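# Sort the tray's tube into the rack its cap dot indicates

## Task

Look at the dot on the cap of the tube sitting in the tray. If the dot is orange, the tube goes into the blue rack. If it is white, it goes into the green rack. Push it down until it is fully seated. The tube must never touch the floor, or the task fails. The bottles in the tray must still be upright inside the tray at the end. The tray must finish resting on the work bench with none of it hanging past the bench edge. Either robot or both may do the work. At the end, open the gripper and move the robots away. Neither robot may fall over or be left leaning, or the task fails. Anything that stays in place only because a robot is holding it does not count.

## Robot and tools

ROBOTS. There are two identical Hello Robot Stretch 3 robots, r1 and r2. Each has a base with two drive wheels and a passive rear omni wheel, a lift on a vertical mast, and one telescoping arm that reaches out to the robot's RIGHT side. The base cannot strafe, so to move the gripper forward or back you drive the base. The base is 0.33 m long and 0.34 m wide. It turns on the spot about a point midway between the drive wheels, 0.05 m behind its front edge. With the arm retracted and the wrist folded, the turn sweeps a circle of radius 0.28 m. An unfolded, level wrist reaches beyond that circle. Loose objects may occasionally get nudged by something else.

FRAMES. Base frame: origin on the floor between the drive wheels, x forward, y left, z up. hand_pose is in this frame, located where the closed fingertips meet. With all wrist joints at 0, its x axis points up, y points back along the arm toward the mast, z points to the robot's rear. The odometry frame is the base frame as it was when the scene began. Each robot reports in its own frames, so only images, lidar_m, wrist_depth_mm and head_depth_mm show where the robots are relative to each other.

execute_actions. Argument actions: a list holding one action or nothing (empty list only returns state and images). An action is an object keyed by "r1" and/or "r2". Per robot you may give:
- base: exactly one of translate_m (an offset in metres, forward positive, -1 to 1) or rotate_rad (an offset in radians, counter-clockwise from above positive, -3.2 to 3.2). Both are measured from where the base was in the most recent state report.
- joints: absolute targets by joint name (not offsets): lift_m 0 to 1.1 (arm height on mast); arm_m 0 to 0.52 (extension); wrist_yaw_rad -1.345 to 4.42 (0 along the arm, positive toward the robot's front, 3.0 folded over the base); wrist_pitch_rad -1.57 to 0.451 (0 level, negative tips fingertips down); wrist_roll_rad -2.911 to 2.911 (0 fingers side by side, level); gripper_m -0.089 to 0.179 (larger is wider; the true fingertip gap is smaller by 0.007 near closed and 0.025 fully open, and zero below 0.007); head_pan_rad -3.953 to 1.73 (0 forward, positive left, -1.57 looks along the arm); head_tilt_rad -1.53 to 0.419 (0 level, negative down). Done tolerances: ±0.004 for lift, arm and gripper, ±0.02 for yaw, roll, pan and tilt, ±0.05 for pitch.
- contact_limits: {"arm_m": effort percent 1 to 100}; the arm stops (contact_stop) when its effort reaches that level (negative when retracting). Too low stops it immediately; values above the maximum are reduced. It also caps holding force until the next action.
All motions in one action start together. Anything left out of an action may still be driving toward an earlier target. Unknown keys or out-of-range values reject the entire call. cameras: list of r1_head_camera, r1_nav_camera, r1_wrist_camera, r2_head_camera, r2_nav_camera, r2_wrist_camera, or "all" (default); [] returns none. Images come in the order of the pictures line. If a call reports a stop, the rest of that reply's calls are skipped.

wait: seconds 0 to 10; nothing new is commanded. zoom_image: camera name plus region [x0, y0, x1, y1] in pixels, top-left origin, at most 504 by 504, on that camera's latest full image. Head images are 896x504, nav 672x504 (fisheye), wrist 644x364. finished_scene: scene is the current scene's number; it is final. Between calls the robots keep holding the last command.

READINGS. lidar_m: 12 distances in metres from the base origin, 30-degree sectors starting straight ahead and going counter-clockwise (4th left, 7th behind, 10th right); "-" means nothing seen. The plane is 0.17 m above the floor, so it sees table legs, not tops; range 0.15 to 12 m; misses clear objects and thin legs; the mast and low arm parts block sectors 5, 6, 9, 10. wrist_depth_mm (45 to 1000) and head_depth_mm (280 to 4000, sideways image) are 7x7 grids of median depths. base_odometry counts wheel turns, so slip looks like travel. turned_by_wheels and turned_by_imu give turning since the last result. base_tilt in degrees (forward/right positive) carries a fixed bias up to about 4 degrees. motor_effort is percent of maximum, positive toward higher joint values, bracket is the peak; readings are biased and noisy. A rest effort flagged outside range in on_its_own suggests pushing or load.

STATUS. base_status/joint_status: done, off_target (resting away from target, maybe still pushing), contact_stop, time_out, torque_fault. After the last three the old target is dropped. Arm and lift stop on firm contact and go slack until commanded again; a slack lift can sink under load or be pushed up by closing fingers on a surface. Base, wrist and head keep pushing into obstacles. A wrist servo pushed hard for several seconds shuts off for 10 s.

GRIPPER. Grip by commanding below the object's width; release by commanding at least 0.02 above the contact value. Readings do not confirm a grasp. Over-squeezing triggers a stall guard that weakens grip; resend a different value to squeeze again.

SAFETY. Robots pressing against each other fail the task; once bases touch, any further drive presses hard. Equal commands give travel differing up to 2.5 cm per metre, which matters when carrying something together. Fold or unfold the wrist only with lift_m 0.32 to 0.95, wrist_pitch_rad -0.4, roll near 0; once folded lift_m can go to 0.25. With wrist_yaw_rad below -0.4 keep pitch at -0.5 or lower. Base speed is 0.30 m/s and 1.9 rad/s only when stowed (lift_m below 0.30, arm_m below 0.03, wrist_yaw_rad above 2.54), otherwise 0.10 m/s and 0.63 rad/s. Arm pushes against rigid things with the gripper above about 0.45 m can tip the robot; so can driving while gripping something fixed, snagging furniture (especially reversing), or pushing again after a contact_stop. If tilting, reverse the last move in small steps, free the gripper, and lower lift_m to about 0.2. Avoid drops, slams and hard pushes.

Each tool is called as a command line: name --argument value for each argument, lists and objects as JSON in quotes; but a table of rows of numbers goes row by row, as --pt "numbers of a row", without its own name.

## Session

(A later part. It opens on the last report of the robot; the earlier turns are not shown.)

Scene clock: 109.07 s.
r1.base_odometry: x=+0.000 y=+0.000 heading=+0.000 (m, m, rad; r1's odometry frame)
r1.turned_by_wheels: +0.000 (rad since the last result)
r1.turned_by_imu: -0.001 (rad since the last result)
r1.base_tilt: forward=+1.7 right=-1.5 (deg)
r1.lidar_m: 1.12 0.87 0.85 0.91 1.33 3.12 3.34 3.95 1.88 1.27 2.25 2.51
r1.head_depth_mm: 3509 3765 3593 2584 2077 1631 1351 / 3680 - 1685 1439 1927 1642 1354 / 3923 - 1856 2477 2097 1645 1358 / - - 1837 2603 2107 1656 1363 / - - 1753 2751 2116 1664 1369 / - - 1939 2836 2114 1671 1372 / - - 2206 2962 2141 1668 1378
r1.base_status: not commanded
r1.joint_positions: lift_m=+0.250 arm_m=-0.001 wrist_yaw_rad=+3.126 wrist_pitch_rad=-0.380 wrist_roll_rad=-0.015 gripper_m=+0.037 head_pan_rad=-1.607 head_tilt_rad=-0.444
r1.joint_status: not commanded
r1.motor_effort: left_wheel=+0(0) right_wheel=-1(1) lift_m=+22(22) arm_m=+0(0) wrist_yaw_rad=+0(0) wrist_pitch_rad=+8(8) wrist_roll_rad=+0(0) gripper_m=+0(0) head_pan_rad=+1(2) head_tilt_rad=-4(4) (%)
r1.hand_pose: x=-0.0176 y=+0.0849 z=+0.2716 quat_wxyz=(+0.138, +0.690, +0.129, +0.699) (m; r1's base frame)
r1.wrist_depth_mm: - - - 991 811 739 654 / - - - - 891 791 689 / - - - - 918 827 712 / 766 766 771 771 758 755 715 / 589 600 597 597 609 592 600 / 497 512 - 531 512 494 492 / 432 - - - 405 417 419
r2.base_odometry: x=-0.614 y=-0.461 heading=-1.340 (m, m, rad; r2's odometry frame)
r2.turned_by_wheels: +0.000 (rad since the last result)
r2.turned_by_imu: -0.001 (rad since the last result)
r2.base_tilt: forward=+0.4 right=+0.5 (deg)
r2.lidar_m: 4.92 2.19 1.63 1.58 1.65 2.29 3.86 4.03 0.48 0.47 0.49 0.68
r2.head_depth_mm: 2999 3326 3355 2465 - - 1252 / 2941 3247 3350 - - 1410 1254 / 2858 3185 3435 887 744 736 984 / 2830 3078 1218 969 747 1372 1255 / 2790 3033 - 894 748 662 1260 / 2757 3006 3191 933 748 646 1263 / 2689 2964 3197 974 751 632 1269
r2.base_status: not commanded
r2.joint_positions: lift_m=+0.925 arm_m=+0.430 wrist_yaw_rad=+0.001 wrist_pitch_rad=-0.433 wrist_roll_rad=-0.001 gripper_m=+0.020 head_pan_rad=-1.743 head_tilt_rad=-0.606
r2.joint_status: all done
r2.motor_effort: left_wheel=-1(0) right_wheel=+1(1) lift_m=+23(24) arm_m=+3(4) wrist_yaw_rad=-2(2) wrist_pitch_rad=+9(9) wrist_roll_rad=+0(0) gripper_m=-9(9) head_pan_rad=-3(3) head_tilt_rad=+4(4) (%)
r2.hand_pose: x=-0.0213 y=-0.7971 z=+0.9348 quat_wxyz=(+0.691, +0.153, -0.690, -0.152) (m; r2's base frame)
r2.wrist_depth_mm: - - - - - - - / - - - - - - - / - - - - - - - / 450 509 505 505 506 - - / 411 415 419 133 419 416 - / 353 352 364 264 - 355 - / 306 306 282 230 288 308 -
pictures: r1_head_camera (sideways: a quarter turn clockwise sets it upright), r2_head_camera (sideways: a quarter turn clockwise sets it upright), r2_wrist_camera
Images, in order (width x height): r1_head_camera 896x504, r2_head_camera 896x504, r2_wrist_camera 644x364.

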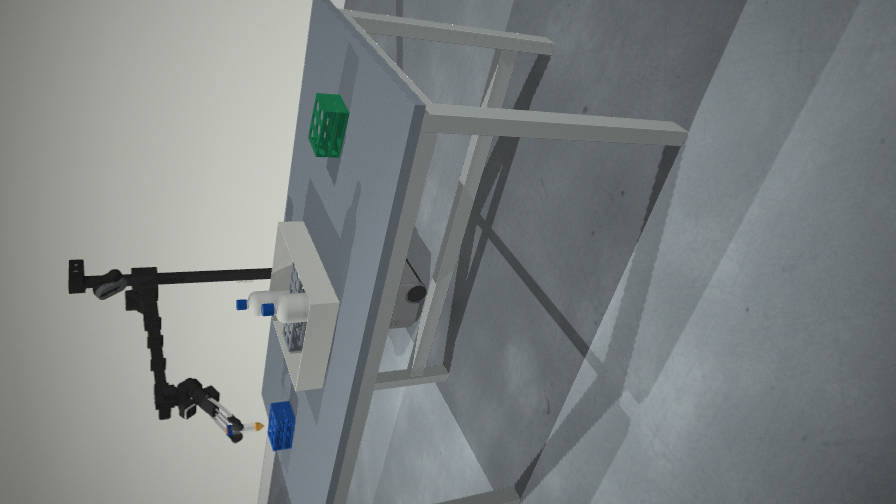

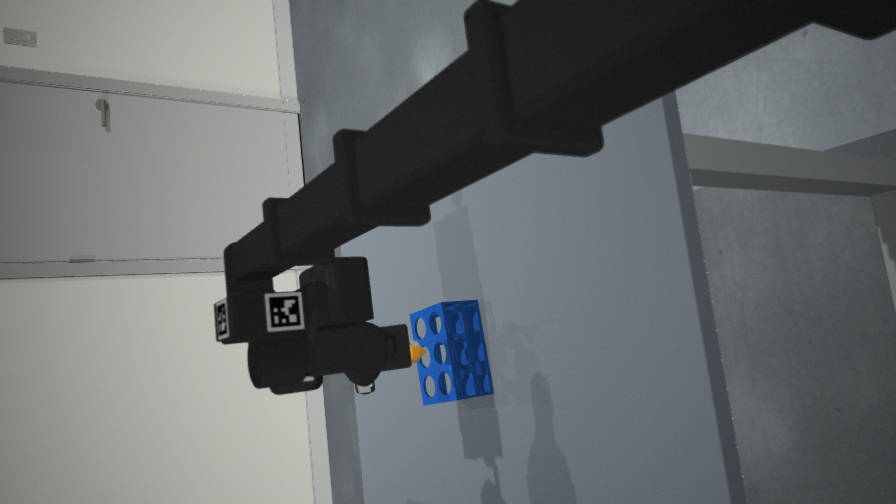

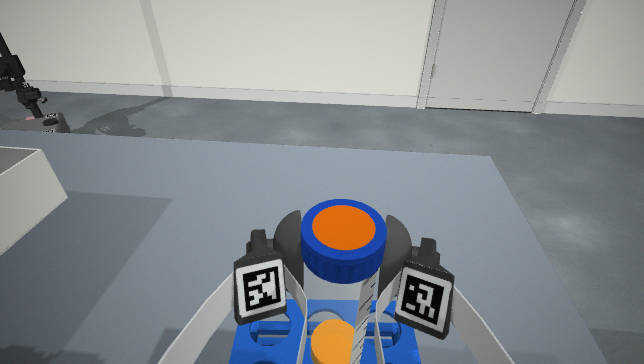

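execute_actions --actions '[{"r2":{"joints":{"lift_m":0.905}}}]' --cameras '["r2_wrist_camera","r2_head_camera","r1_head_camera"]'

zoom_image --camera "r2_head_camera" --region '[340,270,520,430]'

zoom_image --camera "r1_head_camera" --region '[200,380,320,470]'

Scene clock: 113.90 s.
r1.base_odometry: x=+0.000 y=+0.000 heading=+0.000 (m, m, rad; r1's odometry frame)
r1.turned_by_wheels: +0.000 (rad since the last result)
r1.turned_by_imu: -0.001 (rad since the last result)
r1.base_tilt: forward=+1.7 right=-1.6 (deg)
r1.lidar_m: 1.12 0.87 0.85 0.91 1.33 3.13 3.35 3.96 1.89 1.27 2.25 2.50
r1.head_depth_mm: 3515 3750 3586 2576 2085 1634 1351 / 3721 - 1696 1435 1932 1645 1351 / 3943 - 1866 2457 2088 1649 1351 / - - 1830 2593 2116 1653 1366 / - - 1753 2786 2117 1668 1370 / - - 1942 2844 2137 1674 1373 / - - 2218 2966 2152 1677 1377
r1.base_status: not commanded
r1.joint_positions: lift_m=+0.250 arm_m=-0.001 wrist_yaw_rad=+3.126 wrist_pitch_rad=-0.380 wrist_roll_rad=-0.015 gripper_m=+0.037 head_pan_rad=-1.607 head_tilt_rad=-0.444
r1.joint_status: not commanded
r1.motor_effort: left_wheel=+0(0) right_wheel=+0(1) lift_m=+22(23) arm_m=+0(0) wrist_yaw_rad=+0(1) wrist_pitch_rad=+8(7) wrist_roll_rad=+0(0) gripper_m=+0(0) head_pan_rad=+1(1) head_tilt_rad=-4(3) (%)
r1.hand_pose: x=-0.0176 y=+0.0849 z=+0.2716 quat_wxyz=(+0.138, +0.690, +0.129, +0.699) (m; r1's base frame)
r1.wrist_depth_mm: - - - 990 839 746 642 / - - - - 881 782 678 / - - - - 969 857 736 / 748 786 750 763 769 758 721 / 606 611 606 593 612 588 615 / 491 512 - 524 512 496 492 / 436 - - - 411 420 418
r2.base_odometry: x=-0.614 y=-0.461 heading=-1.340 (m, m, rad; r2's odometry frame)
r2.turned_by_wheels: +0.000 (rad since the last result)
r2.turned_by_imu: -0.001 (rad since the last result)
r2.base_tilt: forward=+0.4 right=+0.5 (deg)
r2.lidar_m: 4.93 2.19 1.63 1.58 1.65 2.29 3.87 4.02 0.48 0.47 0.49 0.68
r2.head_depth_mm: 3019 3354 3314 2328 - - 1228 / 2939 3242 3329 2548 - 1409 1260 / 2888 3164 3385 - 744 736 984 / 2843 3141 - 961 745 1380 1256 / 2782 3109 - 892 750 662 1259 / 2724 3020 3196 929 751 647 1260 / 2691 2980 3202 975 752 630 1264
r2.base_status: not commanded
r2.joint_positions: lift_m=+0.905 arm_m=+0.430 wrist_yaw_rad=+0.001 wrist_pitch_rad=-0.433 wrist_roll_rad=-0.001 gripper_m=+0.020 head_pan_rad=-1.743 head_tilt_rad=-0.606
r2.joint_status: all done
r2.motor_effort: left_wheel=-1(1) right_wheel=+1(1) lift_m=+24(23) arm_m=+3(3) wrist_yaw_rad=-1(1) wrist_pitch_rad=+9(9) wrist_roll_rad=+0(1) gripper_m=-9(8) head_pan_rad=-3(3) head_tilt_rad=+4(4) (%)
r2.hand_pose: x=-0.0213 y=-0.7971 z=+0.9148 quat_wxyz=(+0.691, +0.153, -0.690, -0.152) (m; r2's base frame)
r2.wrist_depth_mm: - - - - - - - / - - - - - - - / 602 606 - - - - - / 429 470 471 476 472 494 - / 383 384 382 132 389 388 - / 328 330 337 241 - 331 - / 285 287 242 211 242 286 296
pictures: r1_head_camera (sideways: a quarter turn clockwise sets it upright), r2_head_camera (sideways: a quarter turn clockwise sets it upright), r2_wrist_camera
Images, in order (width x height): r1_head_camera 896x504, r2_head_camera 896x504, r2_wrist_camera 644x364.

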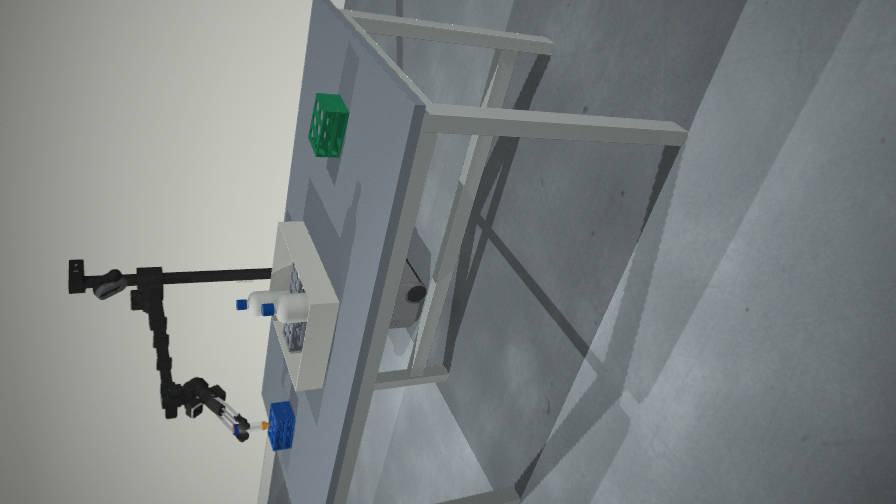

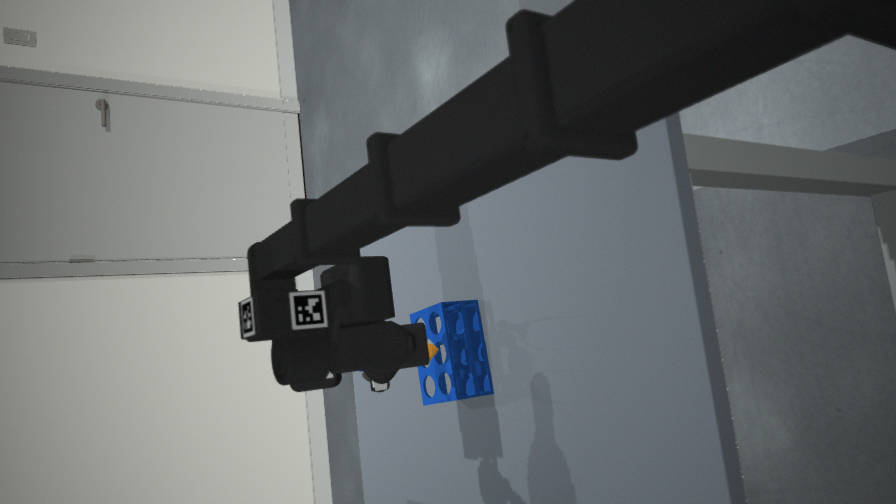

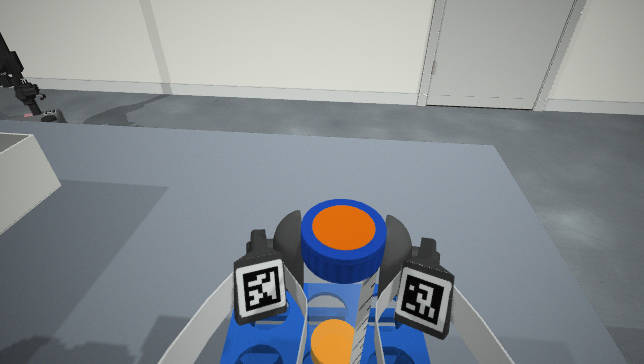

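Region (340, 270, 520, 430) of r2_head_camera's 896x504 image, scaled by 2.800, with more detail than that image has.

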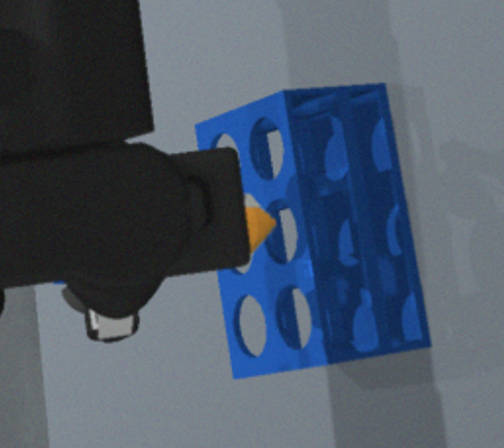

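Region (200, 380, 320, 470) of r1_head_camera's 896x504 image, scaled by 4.200, with more detail than that image has; it fills the top 378 rows of this view, and the rest is white.

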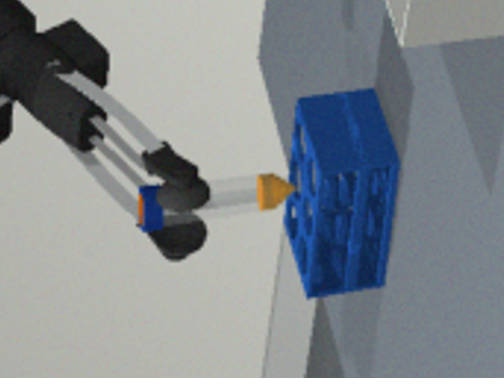

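execute_actions --actions '[{"r2":{"base":{"translate_m":0.004}}}]' --cameras '[]'

execute_actions --actions '[{"r2":{"joints":{"lift_m":0.88}}}]' --cameras '["r2_wrist_camera","r2_head_camera","r1_head_camera"]'

zoom_image --camera "r1_head_camera" --region '[200,380,320,470]'

Scene clock: 117.87 s.
r1.base_odometry: x=+0.000 y=+0.000 heading=+0.000 (m, m, rad; r1's odometry frame)
r1.turned_by_wheels: +0.000 (rad since the last result)
r1.turned_by_imu: -0.001 (rad since the last result)
r1.base_tilt: forward=+1.7 right=-1.5 (deg)
r1.lidar_m: 1.12 0.87 0.85 0.91 1.32 3.13 3.35 3.94 1.88 1.27 2.25 2.52
r1.head_depth_mm: 3491 3774 3590 2572 2062 1635 1345 / 3699 - 1697 1446 1940 1647 1359 / - - 1864 2480 2083 1644 1360 / - - 1823 2597 2102 1652 1367 / - - 1748 2747 2125 1666 1364 / - - 1934 2854 2137 1664 1370 / - - 2217 2973 2144 1675 1378
r1.base_status: not commanded
r1.joint_positions: lift_m=+0.250 arm_m=-0.001 wrist_yaw_rad=+3.126 wrist_pitch_rad=-0.380 wrist_roll_rad=-0.015 gripper_m=+0.037 head_pan_rad=-1.607 head_tilt_rad=-0.444
r1.joint_status: not commanded
r1.motor_effort: left_wheel=+0(0) right_wheel=-1(0) lift_m=+22(23) arm_m=+0(0) wrist_yaw_rad=+0(0) wrist_pitch_rad=+7(8) wrist_roll_rad=+0(1) gripper_m=+0(0) head_pan_rad=+1(2) head_tilt_rad=-3(3) (%)
r1.hand_pose: x=-0.0176 y=+0.0849 z=+0.2716 quat_wxyz=(+0.138, +0.690, +0.129, +0.699) (m; r1's base frame)
r1.wrist_depth_mm: - - - 984 854 746 667 / - - - - 891 776 694 / - - - - 920 826 717 / 753 766 733 750 756 760 727 / 599 598 583 600 623 596 606 / 497 508 - 518 510 494 492 / 437 - - - 407 423 417
r2.base_odometry: x=-0.613 y=-0.465 heading=-1.340 (m, m, rad; r2's odometry frame)
r2.turned_by_wheels: +0.000 (rad since the last result)
r2.turned_by_imu: -0.001 (rad since the last result)
r2.base_tilt: forward=+0.4 right=+0.5 (deg)
r2.lidar_m: 4.92 2.20 1.63 1.58 1.65 2.29 3.87 4.04 0.49 0.47 0.49 0.68
r2.head_depth_mm: 2995 3361 3317 2343 - - 1223 / 2931 3231 3321 2560 - 1380 1255 / 2883 3194 3375 - 745 736 965 / 2788 3107 - 966 746 1383 1260 / 2809 3047 - 892 749 661 1259 / 2742 3001 3166 931 749 646 1260 / 2710 2985 3186 975 750 631 1267
r2.base_status: done
r2.joint_positions: lift_m=+0.905 arm_m=+0.430 wrist_yaw_rad=+0.001 wrist_pitch_rad=-0.433 wrist_roll_rad=-0.001 gripper_m=+0.020 head_pan_rad=-1.743 head_tilt_rad=-0.606
r2.joint_status: not commanded
r2.motor_effort: left_wheel=+0(2) right_wheel=+1(4) lift_m=+24(24) arm_m=+3(3) wrist_yaw_rad=-2(2) wrist_pitch_rad=+9(9) wrist_roll_rad=+1(0) gripper_m=-8(9) head_pan_rad=-3(3) head_tilt_rad=+4(5) (%)
r2.hand_pose: x=-0.0213 y=-0.7971 z=+0.9148 quat_wxyz=(+0.691, +0.153, -0.690, -0.152) (m; r2's base frame)
r2.wrist_depth_mm: - - - - - - - / - - - - - - - / 592 598 - - - - - / 433 473 467 469 476 492 - / 388 386 387 133 386 386 - / 329 328 336 240 - 328 - / 285 286 241 212 231 286 296
pictures: none
No camera images: the call's "cameras" was empty. Leave "cameras" out to get every camera's image.

Scene clock: 118.87 s.
r1.base_odometry: x=+0.000 y=+0.000 heading=+0.000 (m, m, rad; r1's odometry frame)
r1.turned_by_wheels: +0.000 (rad since the last result)
r1.turned_by_imu: +0.000 (rad since the last result)
r1.base_tilt: forward=+1.7 right=-1.5 (deg)
r1.lidar_m: 1.12 0.87 0.85 0.91 1.32 3.13 3.33 3.95 1.88 1.28 2.25 2.51
r1.head_depth_mm: 3499 3813 3568 2573 2066 1635 1349 / 3730 - 1693 1438 1922 1648 1351 / 3956 - 1855 2483 2097 1655 1356 / - - 1832 2595 2113 1657 1365 / - - 1753 2772 2126 1661 1370 / - - 1930 2838 2129 1669 1373 / - - 2232 2950 2133 1681 1376
r1.base_status: not commanded
r1.joint_positions: lift_m=+0.250 arm_m=-0.001 wrist_yaw_rad=+3.126 wrist_pitch_rad=-0.380 wrist_roll_rad=-0.015 gripper_m=+0.037 head_pan_rad=-1.607 head_tilt_rad=-0.444
r1.joint_status: not commanded
r1.motor_effort: left_wheel=+0(0) right_wheel=+0(1) lift_m=+22(22) arm_m=+0(0) wrist_yaw_rad=+0(1) wrist_pitch_rad=+8(8) wrist_roll_rad=+0(0) gripper_m=+0(1) head_pan_rad=+2(1) head_tilt_rad=-4(4) (%)
r1.hand_pose: x=-0.0176 y=+0.0849 z=+0.2716 quat_wxyz=(+0.138, +0.690, +0.129, +0.699) (m; r1's base frame)
r1.wrist_depth_mm: - - - - 852 730 665 / - - - - 879 802 684 / - - - - 951 813 717 / 766 760 748 759 762 762 727 / 599 595 598 593 621 595 609 / 491 517 - 513 512 491 492 / 440 - - - 411 420 420
r2.base_odometry: x=-0.613 y=-0.465 heading=-1.340 (m, m, rad; r2's odometry frame)
r2.turned_by_wheels: +0.000 (rad since the last result)
r2.turned_by_imu: +0.000 (rad since the last result)
r2.base_tilt: forward=+0.4 right=+0.5 (deg)
r2.lidar_m: 4.92 2.19 1.63 1.58 1.65 2.29 3.87 4.04 0.48 0.47 0.49 0.68
r2.head_depth_mm: 2997 3330 3289 2340 1938 - - / 2899 3254 3364 2470 - 1376 1254 / 2863 3194 3374 - 723 740 972 / 2818 3146 3312 925 746 1384 1258 / 2814 3101 - 891 747 663 1261 / 2746 3022 3240 928 751 647 1260 / 2696 2999 3190 973 752 632 1268
r2.base_status: not commanded
r2.joint_positions: lift_m=+0.880 arm_m=+0.430 wrist_yaw_rad=+0.001 wrist_pitch_rad=-0.433 wrist_roll_rad=-0.001 gripper_m=+0.020 head_pan_rad=-1.743 head_tilt_rad=-0.606
r2.joint_status: all done
r2.motor_effort: left_wheel=+0(1) right_wheel=+1(1) lift_m=+23(24) arm_m=+3(3) wrist_yaw_rad=-2(2) wrist_pitch_rad=+9(9) wrist_roll_rad=+0(0) gripper_m=-9(8) head_pan_rad=-3(3) head_tilt_rad=+3(3) (%)
r2.hand_pose: x=-0.0213 y=-0.7971 z=+0.8898 quat_wxyz=(+0.691, +0.153, -0.690, -0.152) (m; r2's base frame)
r2.wrist_depth_mm: - - - - - - - / - - - - - - - / 530 535 539 544 548 - - / 411 419 425 427 427 430 - / 348 352 349 132 351 355 - / 298 298 308 212 - 299 309 / 258 259 228 197 221 259 260
pictures: r1_head_camera (sideways: a quarter turn clockwise sets it upright), r2_head_camera (sideways: a quarter turn clockwise sets it upright), r2_wrist_camera
Images, in order (width x height): r1_head_camera 896x504, r2_head_camera 896x504, r2_wrist_camera 644x364.

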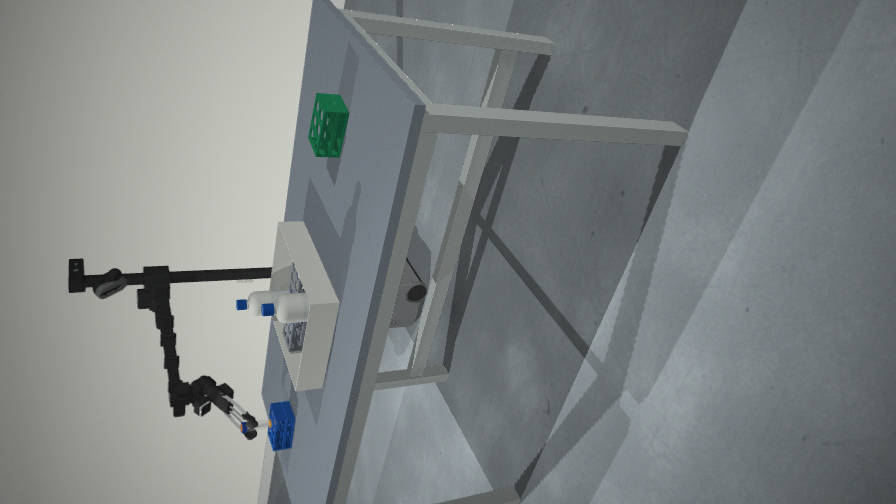

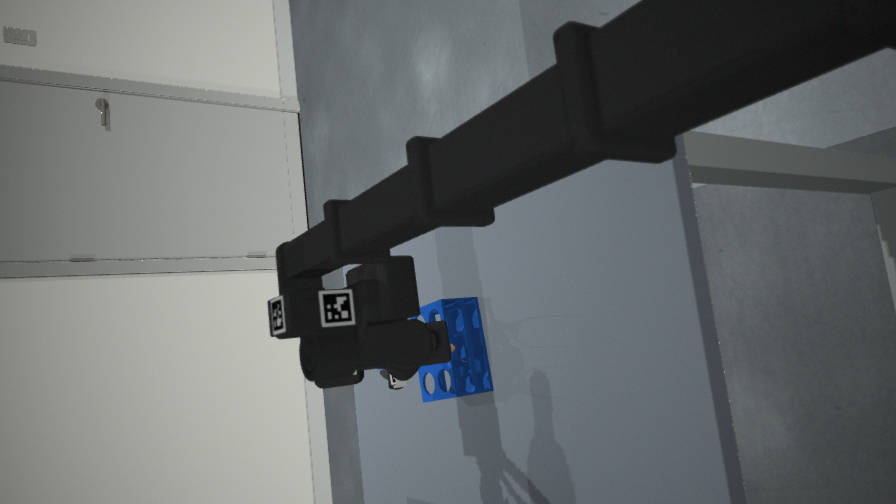

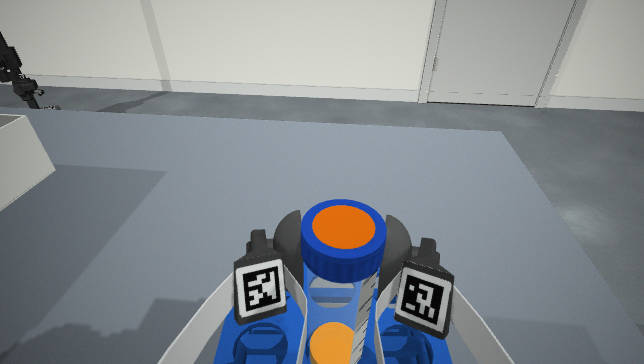

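Region (200, 380, 320, 470) of r1_head_camera's 896x504 image, scaled by 4.200, with more detail than that image has; it fills the top 378 rows of this view, and the rest is white.

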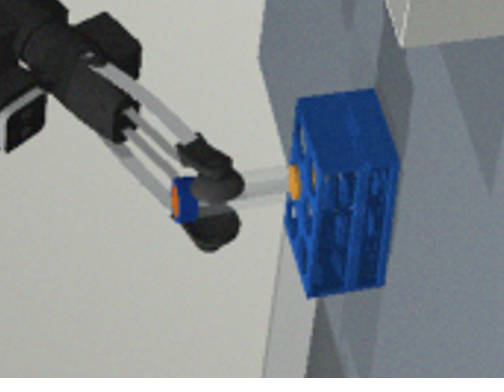

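execute_actions --actions '[{"r2":{"joints":{"lift_m":0.843}}}]' --cameras '["r2_wrist_camera"]'

execute_actions --actions '[{"r2":{"joints":{"gripper_m":0.08}}}]' --cameras '["r2_wrist_camera"]'

execute_actions --actions '[{"r2":{"joints":{"arm_m":0.2,"lift_m":0.87}}}]' --cameras '["r2_wrist_camera","r1_head_camera"]'

zoom_image --camera "r1_head_camera" --region '[200,380,320,470]'

Scene clock: 125.33 s.
r1.base_odometry: x=+0.000 y=+0.000 heading=+0.000 (m, m, rad; r1's odometry frame)
r1.turned_by_wheels: +0.000 (rad since the last result)
r1.turned_by_imu: -0.001 (rad since the last result)
r1.base_tilt: forward=+1.7 right=-1.6 (deg)
r1.lidar_m: 1.12 0.87 0.85 0.91 1.32 3.13 3.35 3.97 1.88 1.28 2.24 2.51
r1.head_depth_mm: 3527 3812 3595 2581 2066 1637 1350 / 3679 3997 1696 1438 1937 1642 1353 / 3970 - 1858 2474 2097 1650 1359 / - - 1831 2622 2108 1649 1362 / - - 1759 2768 2105 1670 1364 / - - 1938 2844 2134 1672 1376 / - - 2229 2946 2136 1676 1380
r1.base_status: not commanded
r1.joint_positions: lift_m=+0.250 arm_m=-0.001 wrist_yaw_rad=+3.126 wrist_pitch_rad=-0.380 wrist_roll_rad=-0.015 gripper_m=+0.037 head_pan_rad=-1.607 head_tilt_rad=-0.444
r1.joint_status: not commanded
r1.motor_effort: left_wheel=+0(0) right_wheel=-1(1) lift_m=+22(22) arm_m=+0(0) wrist_yaw_rad=+0(0) wrist_pitch_rad=+8(8) wrist_roll_rad=+0(0) gripper_m=+0(0) head_pan_rad=+2(1) head_tilt_rad=-3(4) (%)
r1.hand_pose: x=-0.0176 y=+0.0849 z=+0.2716 quat_wxyz=(+0.138, +0.690, +0.129, +0.699) (m; r1's base frame)
r1.wrist_depth_mm: - - - 986 852 723 654 / - - - - 919 794 696 / - - - - 933 814 710 / 758 757 753 768 755 784 721 / 587 595 610 598 612 591 597 / 495 509 - 524 515 490 499 / 438 - - - 404 422 419
r2.base_odometry: x=-0.613 y=-0.465 heading=-1.340 (m, m, rad; r2's odometry frame)
r2.turned_by_wheels: +0.000 (rad since the last result)
r2.turned_by_imu: -0.001 (rad since the last result)
r2.base_tilt: forward=+0.4 right=+0.5 (deg)
r2.lidar_m: 4.93 2.19 1.63 1.58 1.65 2.29 3.85 4.04 0.48 0.47 0.49 0.68
r2.head_depth_mm: 3023 3356 3342 2336 1815 1566 - / 2922 3270 3359 2343 1954 - 1228 / 2892 3193 3321 2602 701 780 970 / 2832 3114 3350 892 746 1383 1259 / 2830 3094 3328 889 749 664 1263 / 2765 3004 3236 926 753 647 1263 / 2717 2961 3213 978 754 631 1261
r2.base_status: not commanded
r2.joint_positions: lift_m=+0.844 arm_m=+0.430 wrist_yaw_rad=+0.001 wrist_pitch_rad=-0.413 wrist_roll_rad=-0.001 gripper_m=+0.020 head_pan_rad=-1.743 head_tilt_rad=-0.606
r2.joint_status: all done
r2.motor_effort: left_wheel=-1(1) right_wheel=+0(1) lift_m=+20(23) arm_m=+3(3) wrist_yaw_rad=-2(1) wrist_pitch_rad=-2(9) wrist_roll_rad=+1(0) gripper_m=-8(8) head_pan_rad=-3(3) head_tilt_rad=+3(4) (%)
r2.hand_pose: x=-0.0213 y=-0.7997 z=+0.8575 quat_wxyz=(+0.693, +0.146, -0.691, -0.145) (m; r2's base frame)
r2.wrist_depth_mm: - - - - - - - / - - - - - - - / 469 490 491 489 487 521 - / 377 379 379 379 380 378 - / 307 308 310 131 310 309 334 / 260 260 260 175 187 262 262 / 225 225 195 164 157 227 227
pictures: r2_wrist_camera
Images, in order (width x height): r2_wrist_camera 644x364.

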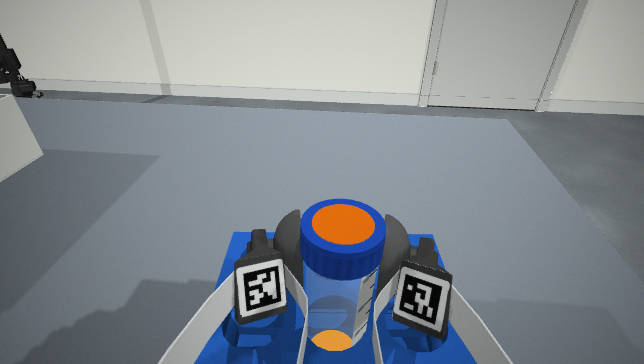

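Scene clock: 126.53 s.
r1.base_odometry: x=+0.000 y=+0.000 heading=+0.000 (m, m, rad; r1's odometry frame)
r1.turned_by_wheels: +0.000 (rad since the last result)
r1.turned_by_imu: +0.000 (rad since the last result)
r1.base_tilt: forward=+1.7 right=-1.5 (deg)
r1.lidar_m: 1.12 0.87 0.86 0.91 1.32 3.12 3.33 3.97 1.88 1.27 2.25 2.51
r1.head_depth_mm: 3509 3758 3606 2565 2075 1633 1347 / 3756 - 1694 1438 1919 1641 1354 / 3951 - 1851 2493 2107 1645 1363 / - - 1835 2613 2087 1651 1359 / - - 1749 2772 2127 1669 1366 / - - 1934 2844 2129 1671 1372 / - - 2214 2954 2147 1680 1373
r1.base_status: not commanded
r1.joint_positions: lift_m=+0.250 arm_m=-0.001 wrist_yaw_rad=+3.126 wrist_pitch_rad=-0.380 wrist_roll_rad=-0.015 gripper_m=+0.037 head_pan_rad=-1.607 head_tilt_rad=-0.444
r1.joint_status: not commanded
r1.motor_effort: left_wheel=+0(0) right_wheel=-1(1) lift_m=+23(22) arm_m=+0(0) wrist_yaw_rad=+1(0) wrist_pitch_rad=+8(8) wrist_roll_rad=+0(0) gripper_m=+0(0) head_pan_rad=+1(1) head_tilt_rad=-4(4) (%)
r1.hand_pose: x=-0.0176 y=+0.0849 z=+0.2716 quat_wxyz=(+0.138, +0.690, +0.129, +0.699) (m; r1's base frame)
r1.wrist_depth_mm: - - - - 847 741 650 / - - - - 909 780 712 / - - - - 950 825 740 / 752 758 765 758 756 756 718 / 590 593 587 597 623 593 600 / 496 510 - 527 511 495 494 / 440 - - - 409 418 420
r2.base_odometry: x=-0.613 y=-0.465 heading=-1.340 (m, m, rad; r2's odometry frame)
r2.turned_by_wheels: +0.000 (rad since the last result)
r2.turned_by_imu: +0.000 (rad since the last result)
r2.base_tilt: forward=+0.4 right=+0.5 (deg)
r2.lidar_m: 4.93 2.19 1.63 1.57 1.65 2.29 3.87 4.04 0.48 0.47 0.49 0.68
r2.head_depth_mm: 3015 3369 3278 2346 1816 1561 - / 2935 3234 3366 2353 1943 - 1226 / 2863 3172 3330 2568 700 778 970 / 2828 3103 3362 891 745 1375 1257 / 2808 3068 3289 890 748 662 1261 / 2771 3020 3226 930 752 646 1262 / 2696 2969 3233 973 752 630 1266
r2.base_status: not commanded
r2.joint_positions: lift_m=+0.843 arm_m=+0.430 wrist_yaw_rad=+0.001 wrist_pitch_rad=-0.429 wrist_roll_rad=-0.001 gripper_m=+0.080 head_pan_rad=-1.743 head_tilt_rad=-0.606
r2.joint_status: all done
r2.motor_effort: left_wheel=+0(0) right_wheel=+1(1) lift_m=+23(23) arm_m=+3(3) wrist_yaw_rad=-1(1) wrist_pitch_rad=+7(7) wrist_roll_rad=+0(1) gripper_m=+0(84) head_pan_rad=-3(3) head_tilt_rad=+4(3) (%)
r2.hand_pose: x=-0.0213 y=-0.7976 z=+0.8536 quat_wxyz=(+0.692, +0.151, -0.690, -0.151) (m; r2's base frame)
r2.wrist_depth_mm: - - - - - - - / - - - - - - - / 439 467 463 465 467 487 - / 361 364 363 363 365 367 - / 298 296 309 129 289 299 312 / 253 254 - 186 186 255 255 / 221 221 162 157 157 215 221
pictures: r2_wrist_camera
Images, in order (width x height): r2_wrist_camera 644x364.

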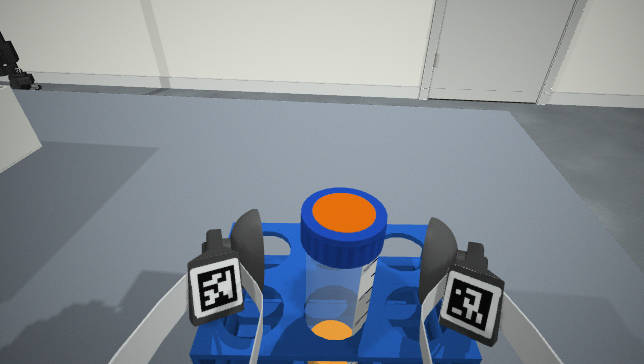

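Scene clock: 129.47 s.
r1.base_odometry: x=+0.000 y=+0.000 heading=+0.000 (m, m, rad; r1's odometry frame)
r1.turned_by_wheels: +0.000 (rad since the last result)
r1.turned_by_imu: -0.001 (rad since the last result)
r1.base_tilt: forward=+1.7 right=-1.5 (deg)
r1.lidar_m: 1.12 0.87 0.85 0.91 1.32 3.13 3.34 3.95 1.88 1.27 2.24 2.51
r1.head_depth_mm: 3495 3803 3566 2575 2078 1636 1346 / 3706 - 1693 1440 1940 1640 1353 / 3906 - 1856 2486 2097 1648 1355 / - - 1830 2594 2105 1655 1363 / - - 1744 2778 2130 1661 1370 / - - 1938 2856 2130 1661 1370 / - - 2228 2954 2145 1680 1378
r1.base_status: not commanded
r1.joint_positions: lift_m=+0.250 arm_m=-0.001 wrist_yaw_rad=+3.126 wrist_pitch_rad=-0.380 wrist_roll_rad=-0.015 gripper_m=+0.037 head_pan_rad=-1.607 head_tilt_rad=-0.444
r1.joint_status: not commanded
r1.motor_effort: left_wheel=+0(0) right_wheel=-1(0) lift_m=+22(22) arm_m=+0(0) wrist_yaw_rad=+0(0) wrist_pitch_rad=+8(8) wrist_roll_rad=+0(0) gripper_m=+0(0) head_pan_rad=+2(2) head_tilt_rad=-3(4) (%)
r1.hand_pose: x=-0.0176 y=+0.0849 z=+0.2716 quat_wxyz=(+0.138, +0.690, +0.129, +0.699) (m; r1's base frame)
r1.wrist_depth_mm: - - - 991 853 744 657 / - - - - 889 797 681 / - - - - 928 823 731 / 764 759 746 762 757 768 711 / 604 592 600 604 616 603 591 / 487 513 - 514 515 493 494 / 427 - - - 409 423 420
r2.base_odometry: x=-0.613 y=-0.465 heading=-1.340 (m, m, rad; r2's odometry frame)
r2.turned_by_wheels: +0.000 (rad since the last result)
r2.turned_by_imu: +0.000 (rad since the last result)
r2.base_tilt: forward=+0.4 right=+0.5 (deg)
r2.lidar_m: 4.91 2.19 1.63 1.58 1.65 2.29 3.87 4.03 0.48 0.47 0.49 0.68
r2.head_depth_mm: 3002 3333 3335 2320 1861 - - / 2935 3261 3358 2447 - - 1228 / 2881 3194 3352 2591 - 741 970 / 2807 3120 3302 1075 - 1380 1260 / 2813 3071 3274 1032 - 665 1261 / 2748 3037 3225 969 750 647 1269 / 2688 2990 3217 975 753 630 1267
r2.base_status: not commanded
r2.joint_positions: lift_m=+0.870 arm_m=+0.200 wrist_yaw_rad=+0.001 wrist_pitch_rad=-0.431 wrist_roll_rad=-0.001 gripper_m=+0.080 head_pan_rad=-1.743 head_tilt_rad=-0.606
r2.joint_status: all done
r2.motor_effort: left_wheel=-1(1) right_wheel=+1(1) lift_m=+49(53) arm_m=-4(5) wrist_yaw_rad=-2(1) wrist_pitch_rad=+8(8) wrist_roll_rad=+0(0) gripper_m=+0(0) head_pan_rad=-3(3) head_tilt_rad=+3(3) (%)
r2.hand_pose: x=-0.0213 y=-0.5681 z=+0.8794 quat_wxyz=(+0.691, +0.152, -0.690, -0.151) (m; r2's base frame)
r2.wrist_depth_mm: - - - - - - - / 614 620 721 734 716 - - / 448 524 527 412 497 - - / 407 408 409 389 392 411 - / 337 334 351 339 346 339 - / 285 288 - 288 286 288 298 / 248 249 249 247 250 243 250
pictures: r1_head_camera (sideways: a quarter turn clockwise sets it upright), r2_wrist_camera
Images, in order (width x height): r1_head_camera 896x504, r2_wrist_camera 644x364.

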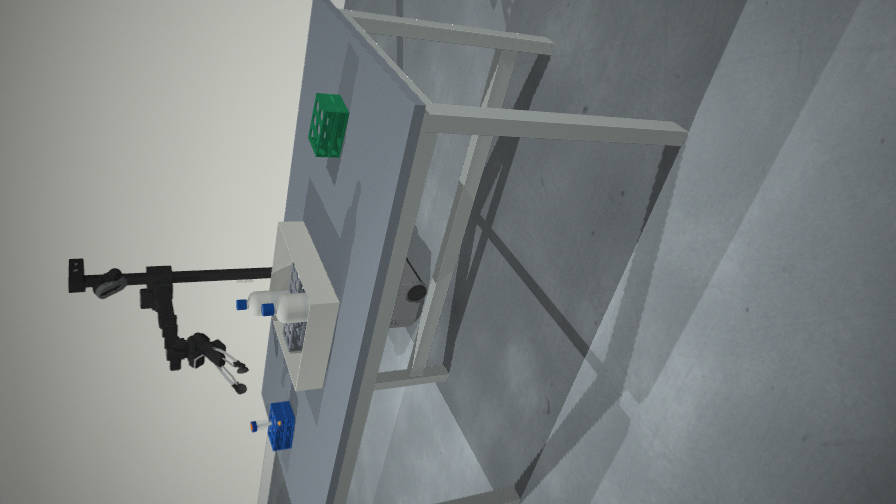

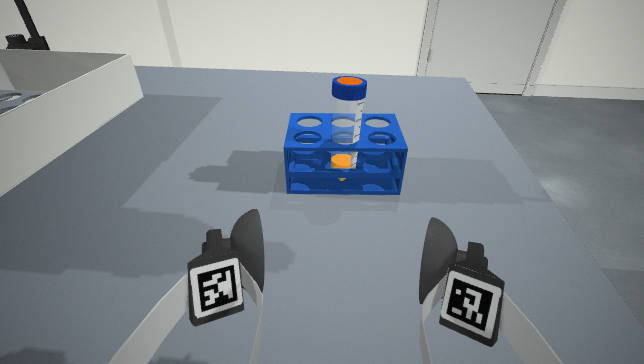

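Region (200, 380, 320, 470) of r1_head_camera's 896x504 image, scaled by 4.200, with more detail than that image has; it fills the top 378 rows of this view, and the rest is white.

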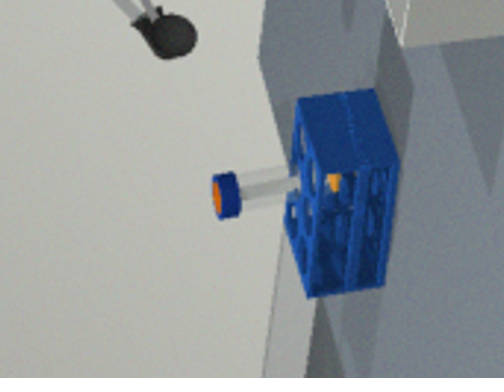

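execute_actions --actions '[{"r2":{"joints":{"arm_m":0.432,"lift_m":0.85}}}]' --cameras '["r2_wrist_camera"]'

execute_actions --actions '[{"r2":{"joints":{"gripper_m":0.03}}}]' --cameras '[]'

execute_actions --actions '[{"r2":{"base":{"translate_m":0.004},"joints":{"arm_m":0.422,"lift_m":0.856}}}]' --cameras '[]'

execute_actions --actions '[{"r2":{"joints":{"lift_m":0.835}}}]' --cameras '["r2_wrist_camera","r1_head_camera"]'

zoom_image --camera "r1_head_camera" --region '[200,380,320,470]'

Scene clock: 138.40 s.
r1.base_odometry: x=+0.000 y=+0.000 heading=+0.000 (m, m, rad; r1's odometry frame)
r1.turned_by_wheels: +0.000 (rad since the last result)
r1.turned_by_imu: -0.002 (rad since the last result)
r1.base_tilt: forward=+1.7 right=-1.5 (deg)
r1.lidar_m: 1.12 0.87 0.85 0.91 1.32 3.13 3.34 3.98 1.88 1.27 2.25 2.50
r1.head_depth_mm: 3490 3752 3570 2578 2072 1637 1348 / 3701 3966 1691 1438 1931 1641 1352 / 3980 - 1851 2486 2096 1649 1355 / - - 1832 2604 2110 1646 1365 / - - 1741 2760 2123 1654 1370 / - - 1932 2857 2122 1677 1373 / - - 2224 2950 2140 1682 1378
r1.base_status: not commanded
r1.joint_positions: lift_m=+0.250 arm_m=-0.001 wrist_yaw_rad=+3.126 wrist_pitch_rad=-0.380 wrist_roll_rad=-0.015 gripper_m=+0.037 head_pan_rad=-1.607 head_tilt_rad=-0.444
r1.joint_status: not commanded
r1.motor_effort: left_wheel=+0(0) right_wheel=+0(1) lift_m=+23(22) arm_m=+0(0) wrist_yaw_rad=+0(0) wrist_pitch_rad=+8(8) wrist_roll_rad=+0(0) gripper_m=+0(0) head_pan_rad=+1(1) head_tilt_rad=-4(4) (%)
r1.hand_pose: x=-0.0176 y=+0.0849 z=+0.2716 quat_wxyz=(+0.138, +0.690, +0.129, +0.699) (m; r1's base frame)
r1.wrist_depth_mm: - - - 992 849 728 653 / - - - - 894 796 679 / - - - - 938 833 724 / 764 750 753 748 757 764 725 / 600 611 597 597 607 604 592 / 500 517 - 519 521 498 499 / 433 - - - 413 425 420
r2.base_odometry: x=-0.613 y=-0.465 heading=-1.340 (m, m, rad; r2's odometry frame)
r2.turned_by_wheels: +0.000 (rad since the last result)
r2.turned_by_imu: -0.001 (rad since the last result)
r2.base_tilt: forward=+0.4 right=+0.5 (deg)
r2.lidar_m: 4.91 2.19 1.63 1.58 1.64 2.29 3.85 4.03 0.49 0.47 0.49 0.68
r2.head_depth_mm: 2998 3326 3334 2337 1817 - - / 2918 3243 3348 2375 1943 - 1227 / 2883 3216 3322 2589 699 757 969 / 2831 3077 3368 911 745 1378 1260 / 2790 3074 3318 893 748 664 1259 / 2721 3054 3267 928 750 647 1262 / 2695 2982 3193 976 753 630 1263
r2.base_status: not commanded
r2.joint_positions: lift_m=+0.850 arm_m=+0.432 wrist_yaw_rad=+0.001 wrist_pitch_rad=-0.431 wrist_roll_rad=-0.001 gripper_m=+0.080 head_pan_rad=-1.743 head_tilt_rad=-0.606
r2.joint_status: all done
r2.motor_effort: left_wheel=+0(1) right_wheel=+0(0) lift_m=+24(42) arm_m=+3(5) wrist_yaw_rad=-1(1) wrist_pitch_rad=+8(8) wrist_roll_rad=+0(1) gripper_m=+0(0) head_pan_rad=-3(3) head_tilt_rad=+4(4) (%)
r2.hand_pose: x=-0.0213 y=-0.7994 z=+0.8603 quat_wxyz=(+0.691, +0.152, -0.690, -0.151) (m; r2's base frame)
r2.wrist_depth_mm: - - - - - - - / - - - - - - - / 462 477 479 480 480 506 - / 371 375 372 374 375 376 - / 308 308 319 139 297 310 333 / 261 263 - 184 188 264 264 / 227 227 201 168 171 222 228
pictures: r2_wrist_camera
Images, in order (width x height): r2_wrist_camera 644x364.

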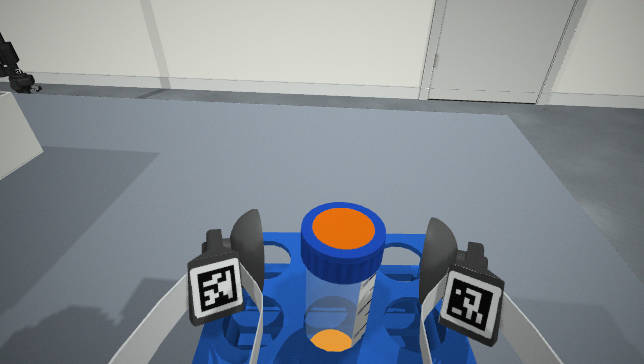

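Scene clock: 139.40 s.
r1.base_odometry: x=+0.000 y=+0.000 heading=+0.000 (m, m, rad; r1's odometry frame)
r1.turned_by_wheels: +0.000 (rad since the last result)
r1.turned_by_imu: +0.000 (rad since the last result)
r1.base_tilt: forward=+1.6 right=-1.5 (deg)
r1.lidar_m: 1.12 0.87 0.85 0.91 1.32 3.13 3.31 3.94 1.88 1.27 2.25 2.51
r1.head_depth_mm: 3531 3766 3577 2554 2080 1630 1352 / 3736 3975 1688 1438 1942 1638 1354 / 3942 - 1861 2471 2097 1642 1356 / - - 1832 2599 2106 1651 1358 / - - 1740 2767 2114 1665 1364 / - - 1945 2843 2124 1667 1371 / - - 2220 2980 2133 1677 1375
r1.base_status: not commanded
r1.joint_positions: lift_m=+0.250 arm_m=-0.001 wrist_yaw_rad=+3.126 wrist_pitch_rad=-0.380 wrist_roll_rad=-0.015 gripper_m=+0.037 head_pan_rad=-1.607 head_tilt_rad=-0.444
r1.joint_status: not commanded
r1.motor_effort: left_wheel=+0(0) right_wheel=+0(1) lift_m=+22(22) arm_m=+0(0) wrist_yaw_rad=+1(1) wrist_pitch_rad=+8(8) wrist_roll_rad=+0(0) gripper_m=+0(0) head_pan_rad=+2(2) head_tilt_rad=-4(4) (%)
r1.hand_pose: x=-0.0176 y=+0.0849 z=+0.2716 quat_wxyz=(+0.138, +0.690, +0.129, +0.699) (m; r1's base frame)
r1.wrist_depth_mm: - - - 998 858 738 660 / - - - - 923 771 686 / - - - - 920 827 714 / 761 756 769 753 758 759 727 / 597 588 604 601 612 595 604 / 493 519 - 520 510 493 496 / 438 - - - 410 425 420
r2.base_odometry: x=-0.613 y=-0.465 heading=-1.340 (m, m, rad; r2's odometry frame)
r2.turned_by_wheels: +0.000 (rad since the last result)
r2.turned_by_imu: +0.000 (rad since the last result)
r2.base_tilt: forward=+0.4 right=+0.5 (deg)
r2.lidar_m: 4.92 2.20 1.63 1.58 1.65 2.29 3.87 4.04 0.48 0.47 0.49 0.68
r2.head_depth_mm: 2989 3330 3297 2346 1812 - - / 2938 3239 3340 2353 1955 - 1229 / 2890 3171 3330 2580 701 757 972 / 2805 3129 3345 907 746 1376 1254 / 2811 3085 3335 893 748 662 1259 / 2760 3014 3252 935 749 646 1265 / 2693 2962 3159 976 753 629 1272
r2.base_status: not commanded
r2.joint_positions: lift_m=+0.850 arm_m=+0.432 wrist_yaw_rad=+0.001 wrist_pitch_rad=-0.432 wrist_roll_rad=-0.001 gripper_m=+0.030 head_pan_rad=-1.743 head_tilt_rad=-0.606
r2.joint_status: all done
r2.motor_effort: left_wheel=+0(1) right_wheel=+1(1) lift_m=+23(24) arm_m=+3(3) wrist_yaw_rad=-1(1) wrist_pitch_rad=+8(8) wrist_roll_rad=+0(0) gripper_m=-5(82) head_pan_rad=-3(3) head_tilt_rad=+4(3) (%)
r2.hand_pose: x=-0.0213 y=-0.7993 z=+0.8601 quat_wxyz=(+0.691, +0.152, -0.690, -0.151) (m; r2's base frame)
r2.wrist_depth_mm: - - - - - - - / - - - - - - - / 461 472 477 478 475 513 - / 373 376 375 375 374 376 - / 305 306 307 133 308 310 333 / 261 263 260 161 - 263 263 / 227 225 196 166 164 229 228
pictures: none
No camera images: the call's "cameras" was empty. Leave "cameras" out to get every camera's image.

Scene clock: 140.23 s.
r1.base_odometry: x=+0.000 y=+0.000 heading=+0.000 (m, m, rad; r1's odometry frame)
r1.turned_by_wheels: +0.000 (rad since the last result)
r1.turned_by_imu: +0.000 (rad since the last result)
r1.base_tilt: forward=+1.6 right=-1.5 (deg)
r1.lidar_m: 1.12 0.87 0.86 0.91 1.33 3.11 3.36 3.96 1.88 1.27 2.25 2.50
r1.head_depth_mm: 3497 3798 3604 2568 2076 1633 1345 / 3694 - 1691 1434 1933 1646 1348 / 3940 - 1875 2481 2102 1650 1359 / - - 1826 2611 2112 1650 1359 / - - 1749 2767 2118 1667 1370 / - - 1936 2844 2128 1668 1374 / - - 2213 2972 2146 1683 1380
r1.base_status: not commanded
r1.joint_positions: lift_m=+0.250 arm_m=-0.001 wrist_yaw_rad=+3.126 wrist_pitch_rad=-0.380 wrist_roll_rad=-0.015 gripper_m=+0.037 head_pan_rad=-1.607 head_tilt_rad=-0.444
r1.joint_status: not commanded
r1.motor_effort: left_wheel=+0(0) right_wheel=+0(0) lift_m=+22(22) arm_m=+0(0) wrist_yaw_rad=+0(0) wrist_pitch_rad=+8(8) wrist_roll_rad=+0(0) gripper_m=+0(0) head_pan_rad=+2(1) head_tilt_rad=-4(4) (%)
r1.hand_pose: x=-0.0176 y=+0.0849 z=+0.2716 quat_wxyz=(+0.138, +0.690, +0.129, +0.699) (m; r1's base frame)
r1.wrist_depth_mm: - - - 993 837 741 646 / - - - - 931 768 681 / - - - - 929 829 723 / 765 756 758 746 769 769 732 / 597 602 599 602 615 598 593 / 494 510 - 525 511 494 498 / 430 - - - 408 415 419
r2.base_odometry: x=-0.612 y=-0.468 heading=-1.340 (m, m, rad; r2's odometry frame)
r2.turned_by_wheels: +0.000 (rad since the last result)
r2.turned_by_imu: +0.000 (rad since the last result)
r2.base_tilt: forward=+0.4 right=+0.5 (deg)
r2.lidar_m: 4.93 2.20 1.63 1.58 1.65 2.29 3.88 4.03 0.48 0.47 0.49 0.68
r2.head_depth_mm: 2983 3327 3292 2337 1844 - - / 2940 3273 3346 2352 - - 1228 / 2887 3175 3340 2591 711 761 962 / 2804 3116 3350 892 746 1374 1262 / 2780 3075 3318 886 748 662 1263 / 2761 2996 3240 932 749 646 1264 / 2686 2944 3192 971 754 631 1266
r2.base_status: done
r2.joint_positions: lift_m=+0.856 arm_m=+0.422 wrist_yaw_rad=+0.001 wrist_pitch_rad=-0.432 wrist_roll_rad=-0.001 gripper_m=+0.030 head_pan_rad=-1.743 head_tilt_rad=-0.606
r2.joint_status: all done
r2.motor_effort: left_wheel=-1(4) right_wheel=+1(5) lift_m=+49(50) arm_m=-4(2) wrist_yaw_rad=-1(1) wrist_pitch_rad=+8(9) wrist_roll_rad=+0(0) gripper_m=-5(5) head_pan_rad=-3(4) head_tilt_rad=+4(3) (%)
r2.hand_pose: x=-0.0214 y=-0.7899 z=+0.8650 quat_wxyz=(+0.691, +0.152, -0.690, -0.152) (m; r2's base frame)
r2.wrist_depth_mm: - - - - - - - / - - - - - - - / 460 486 489 490 492 518 - / 385 381 382 382 385 385 - / 314 313 313 134 314 316 340 / 267 267 268 145 - 268 268 / 233 232 167 169 165 233 234
pictures: none
No camera images: the call's "cameras" was empty. Leave "cameras" out to get every camera's image.

Scene clock: 141.37 s.
r1.base_odometry: x=+0.000 y=+0.000 heading=+0.000 (m, m, rad; r1's odometry frame)
r1.turned_by_wheels: +0.000 (rad since the last result)
r1.turned_by_imu: +0.000 (rad since the last result)
r1.base_tilt: forward=+1.7 right=-1.6 (deg)
r1.lidar_m: 1.12 0.87 0.85 0.91 1.32 3.13 3.33 3.98 1.88 1.28 2.25 2.51
r1.head_depth_mm: 3518 3770 3567 2560 2073 1634 1347 / 3683 - 1690 1443 1928 1635 1351 / 3902 - 1863 2479 2093 1646 1356 / - - 1836 2606 2110 1652 1372 / - - 1750 2770 2116 1664 1367 / - - 1946 2840 2126 1675 1369 / - - 2228 2972 2139 1680 1385
r1.base_status: not commanded
r1.joint_positions: lift_m=+0.250 arm_m=-0.001 wrist_yaw_rad=+3.126 wrist_pitch_rad=-0.380 wrist_roll_rad=-0.015 gripper_m=+0.037 head_pan_rad=-1.607 head_tilt_rad=-0.444
r1.joint_status: not commanded
r1.motor_effort: left_wheel=+0(0) right_wheel=+0(0) lift_m=+22(22) arm_m=+0(0) wrist_yaw_rad=+0(1) wrist_pitch_rad=+8(8) wrist_roll_rad=+0(0) gripper_m=+0(0) head_pan_rad=+1(2) head_tilt_rad=-4(3) (%)
r1.hand_pose: x=-0.0176 y=+0.0849 z=+0.2716 quat_wxyz=(+0.138, +0.690, +0.129, +0.699) (m; r1's base frame)
r1.wrist_depth_mm: - - - 957 859 728 654 / - - - - 918 779 674 / - - - - 922 819 729 / 740 746 738 757 768 775 738 / 598 601 603 603 618 592 601 / 492 516 - 522 512 493 493 / 437 - - - 409 419 418
r2.base_odometry: x=-0.612 y=-0.468 heading=-1.340 (m, m, rad; r2's odometry frame)
r2.turned_by_wheels: +0.000 (rad since the last result)
r2.turned_by_imu: +0.000 (rad since the last result)
r2.base_tilt: forward=+0.4 right=+0.5 (deg)
r2.lidar_m: 4.93 2.19 1.63 1.58 1.65 2.28 3.87 4.03 0.49 0.47 0.49 0.68
r2.head_depth_mm: 3034 3321 3314 2356 1817 1565 - / 2928 3249 3364 2349 1914 - 1230 / 2861 3170 3349 2579 - 765 962 / 2797 3130 3385 891 747 1383 1258 / 2780 3076 3355 - 749 663 1257 / 2742 3047 3232 935 752 646 1258 / 2707 2971 3167 974 754 631 1264
r2.base_status: not commanded
r2.joint_positions: lift_m=+0.836 arm_m=+0.422 wrist_yaw_rad=+0.001 wrist_pitch_rad=-0.411 wrist_roll_rad=-0.001 gripper_m=+0.030 head_pan_rad=-1.743 head_tilt_rad=-0.606
r2.joint_status: all done
r2.motor_effort: left_wheel=+0(0) right_wheel=+1(1) lift_m=+20(44) arm_m=-4(4) wrist_yaw_rad=-1(1) wrist_pitch_rad=-3(8) wrist_roll_rad=+1(0) gripper_m=-4(5) head_pan_rad=-3(3) head_tilt_rad=+4(4) (%)
r2.hand_pose: x=-0.0214 y=-0.7925 z=+0.8498 quat_wxyz=(+0.693, +0.145, -0.691, -0.144) (m; r2's base frame)
r2.wrist_depth_mm: - - - - - - - / - - - - - - - / 441 467 467 475 474 506 - / 363 360 363 366 367 366 - / 296 295 298 124 218 299 310 / 250 251 246 182 - 252 252 / 217 217 157 157 151 217 219
pictures: r1_head_camera (sideways: a quarter turn clockwise sets it upright), r2_wrist_camera
Images, in order (width x height): r1_head_camera 896x504, r2_wrist_camera 644x364.

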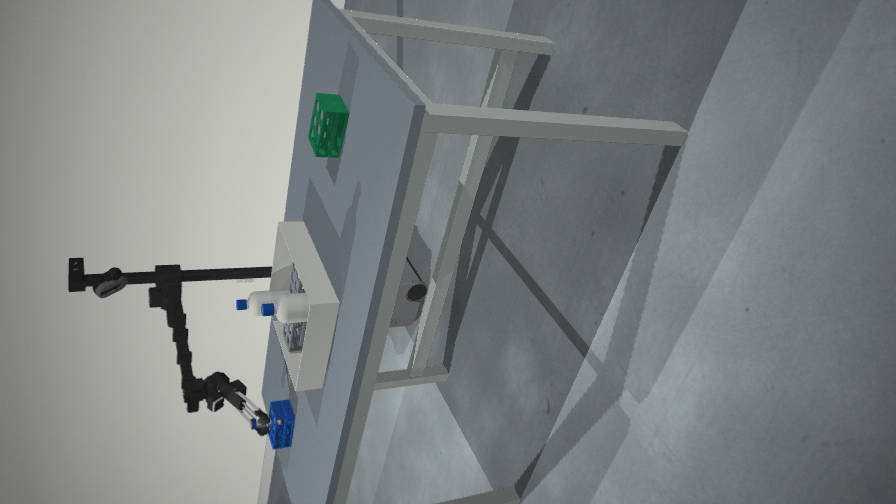

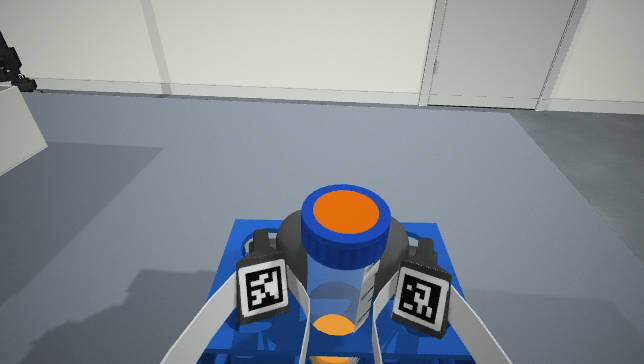

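Region (200, 380, 320, 470) of r1_head_camera's 896x504 image, scaled by 4.200, with more detail than that image has; it fills the top 378 rows of this view, and the rest is white.

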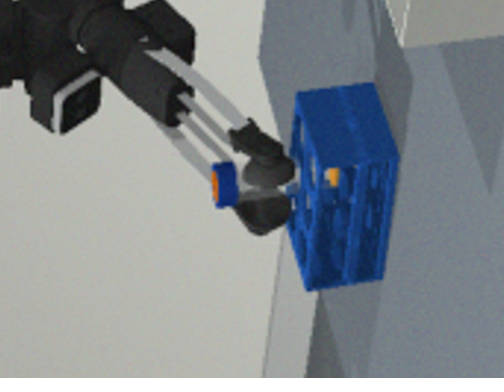

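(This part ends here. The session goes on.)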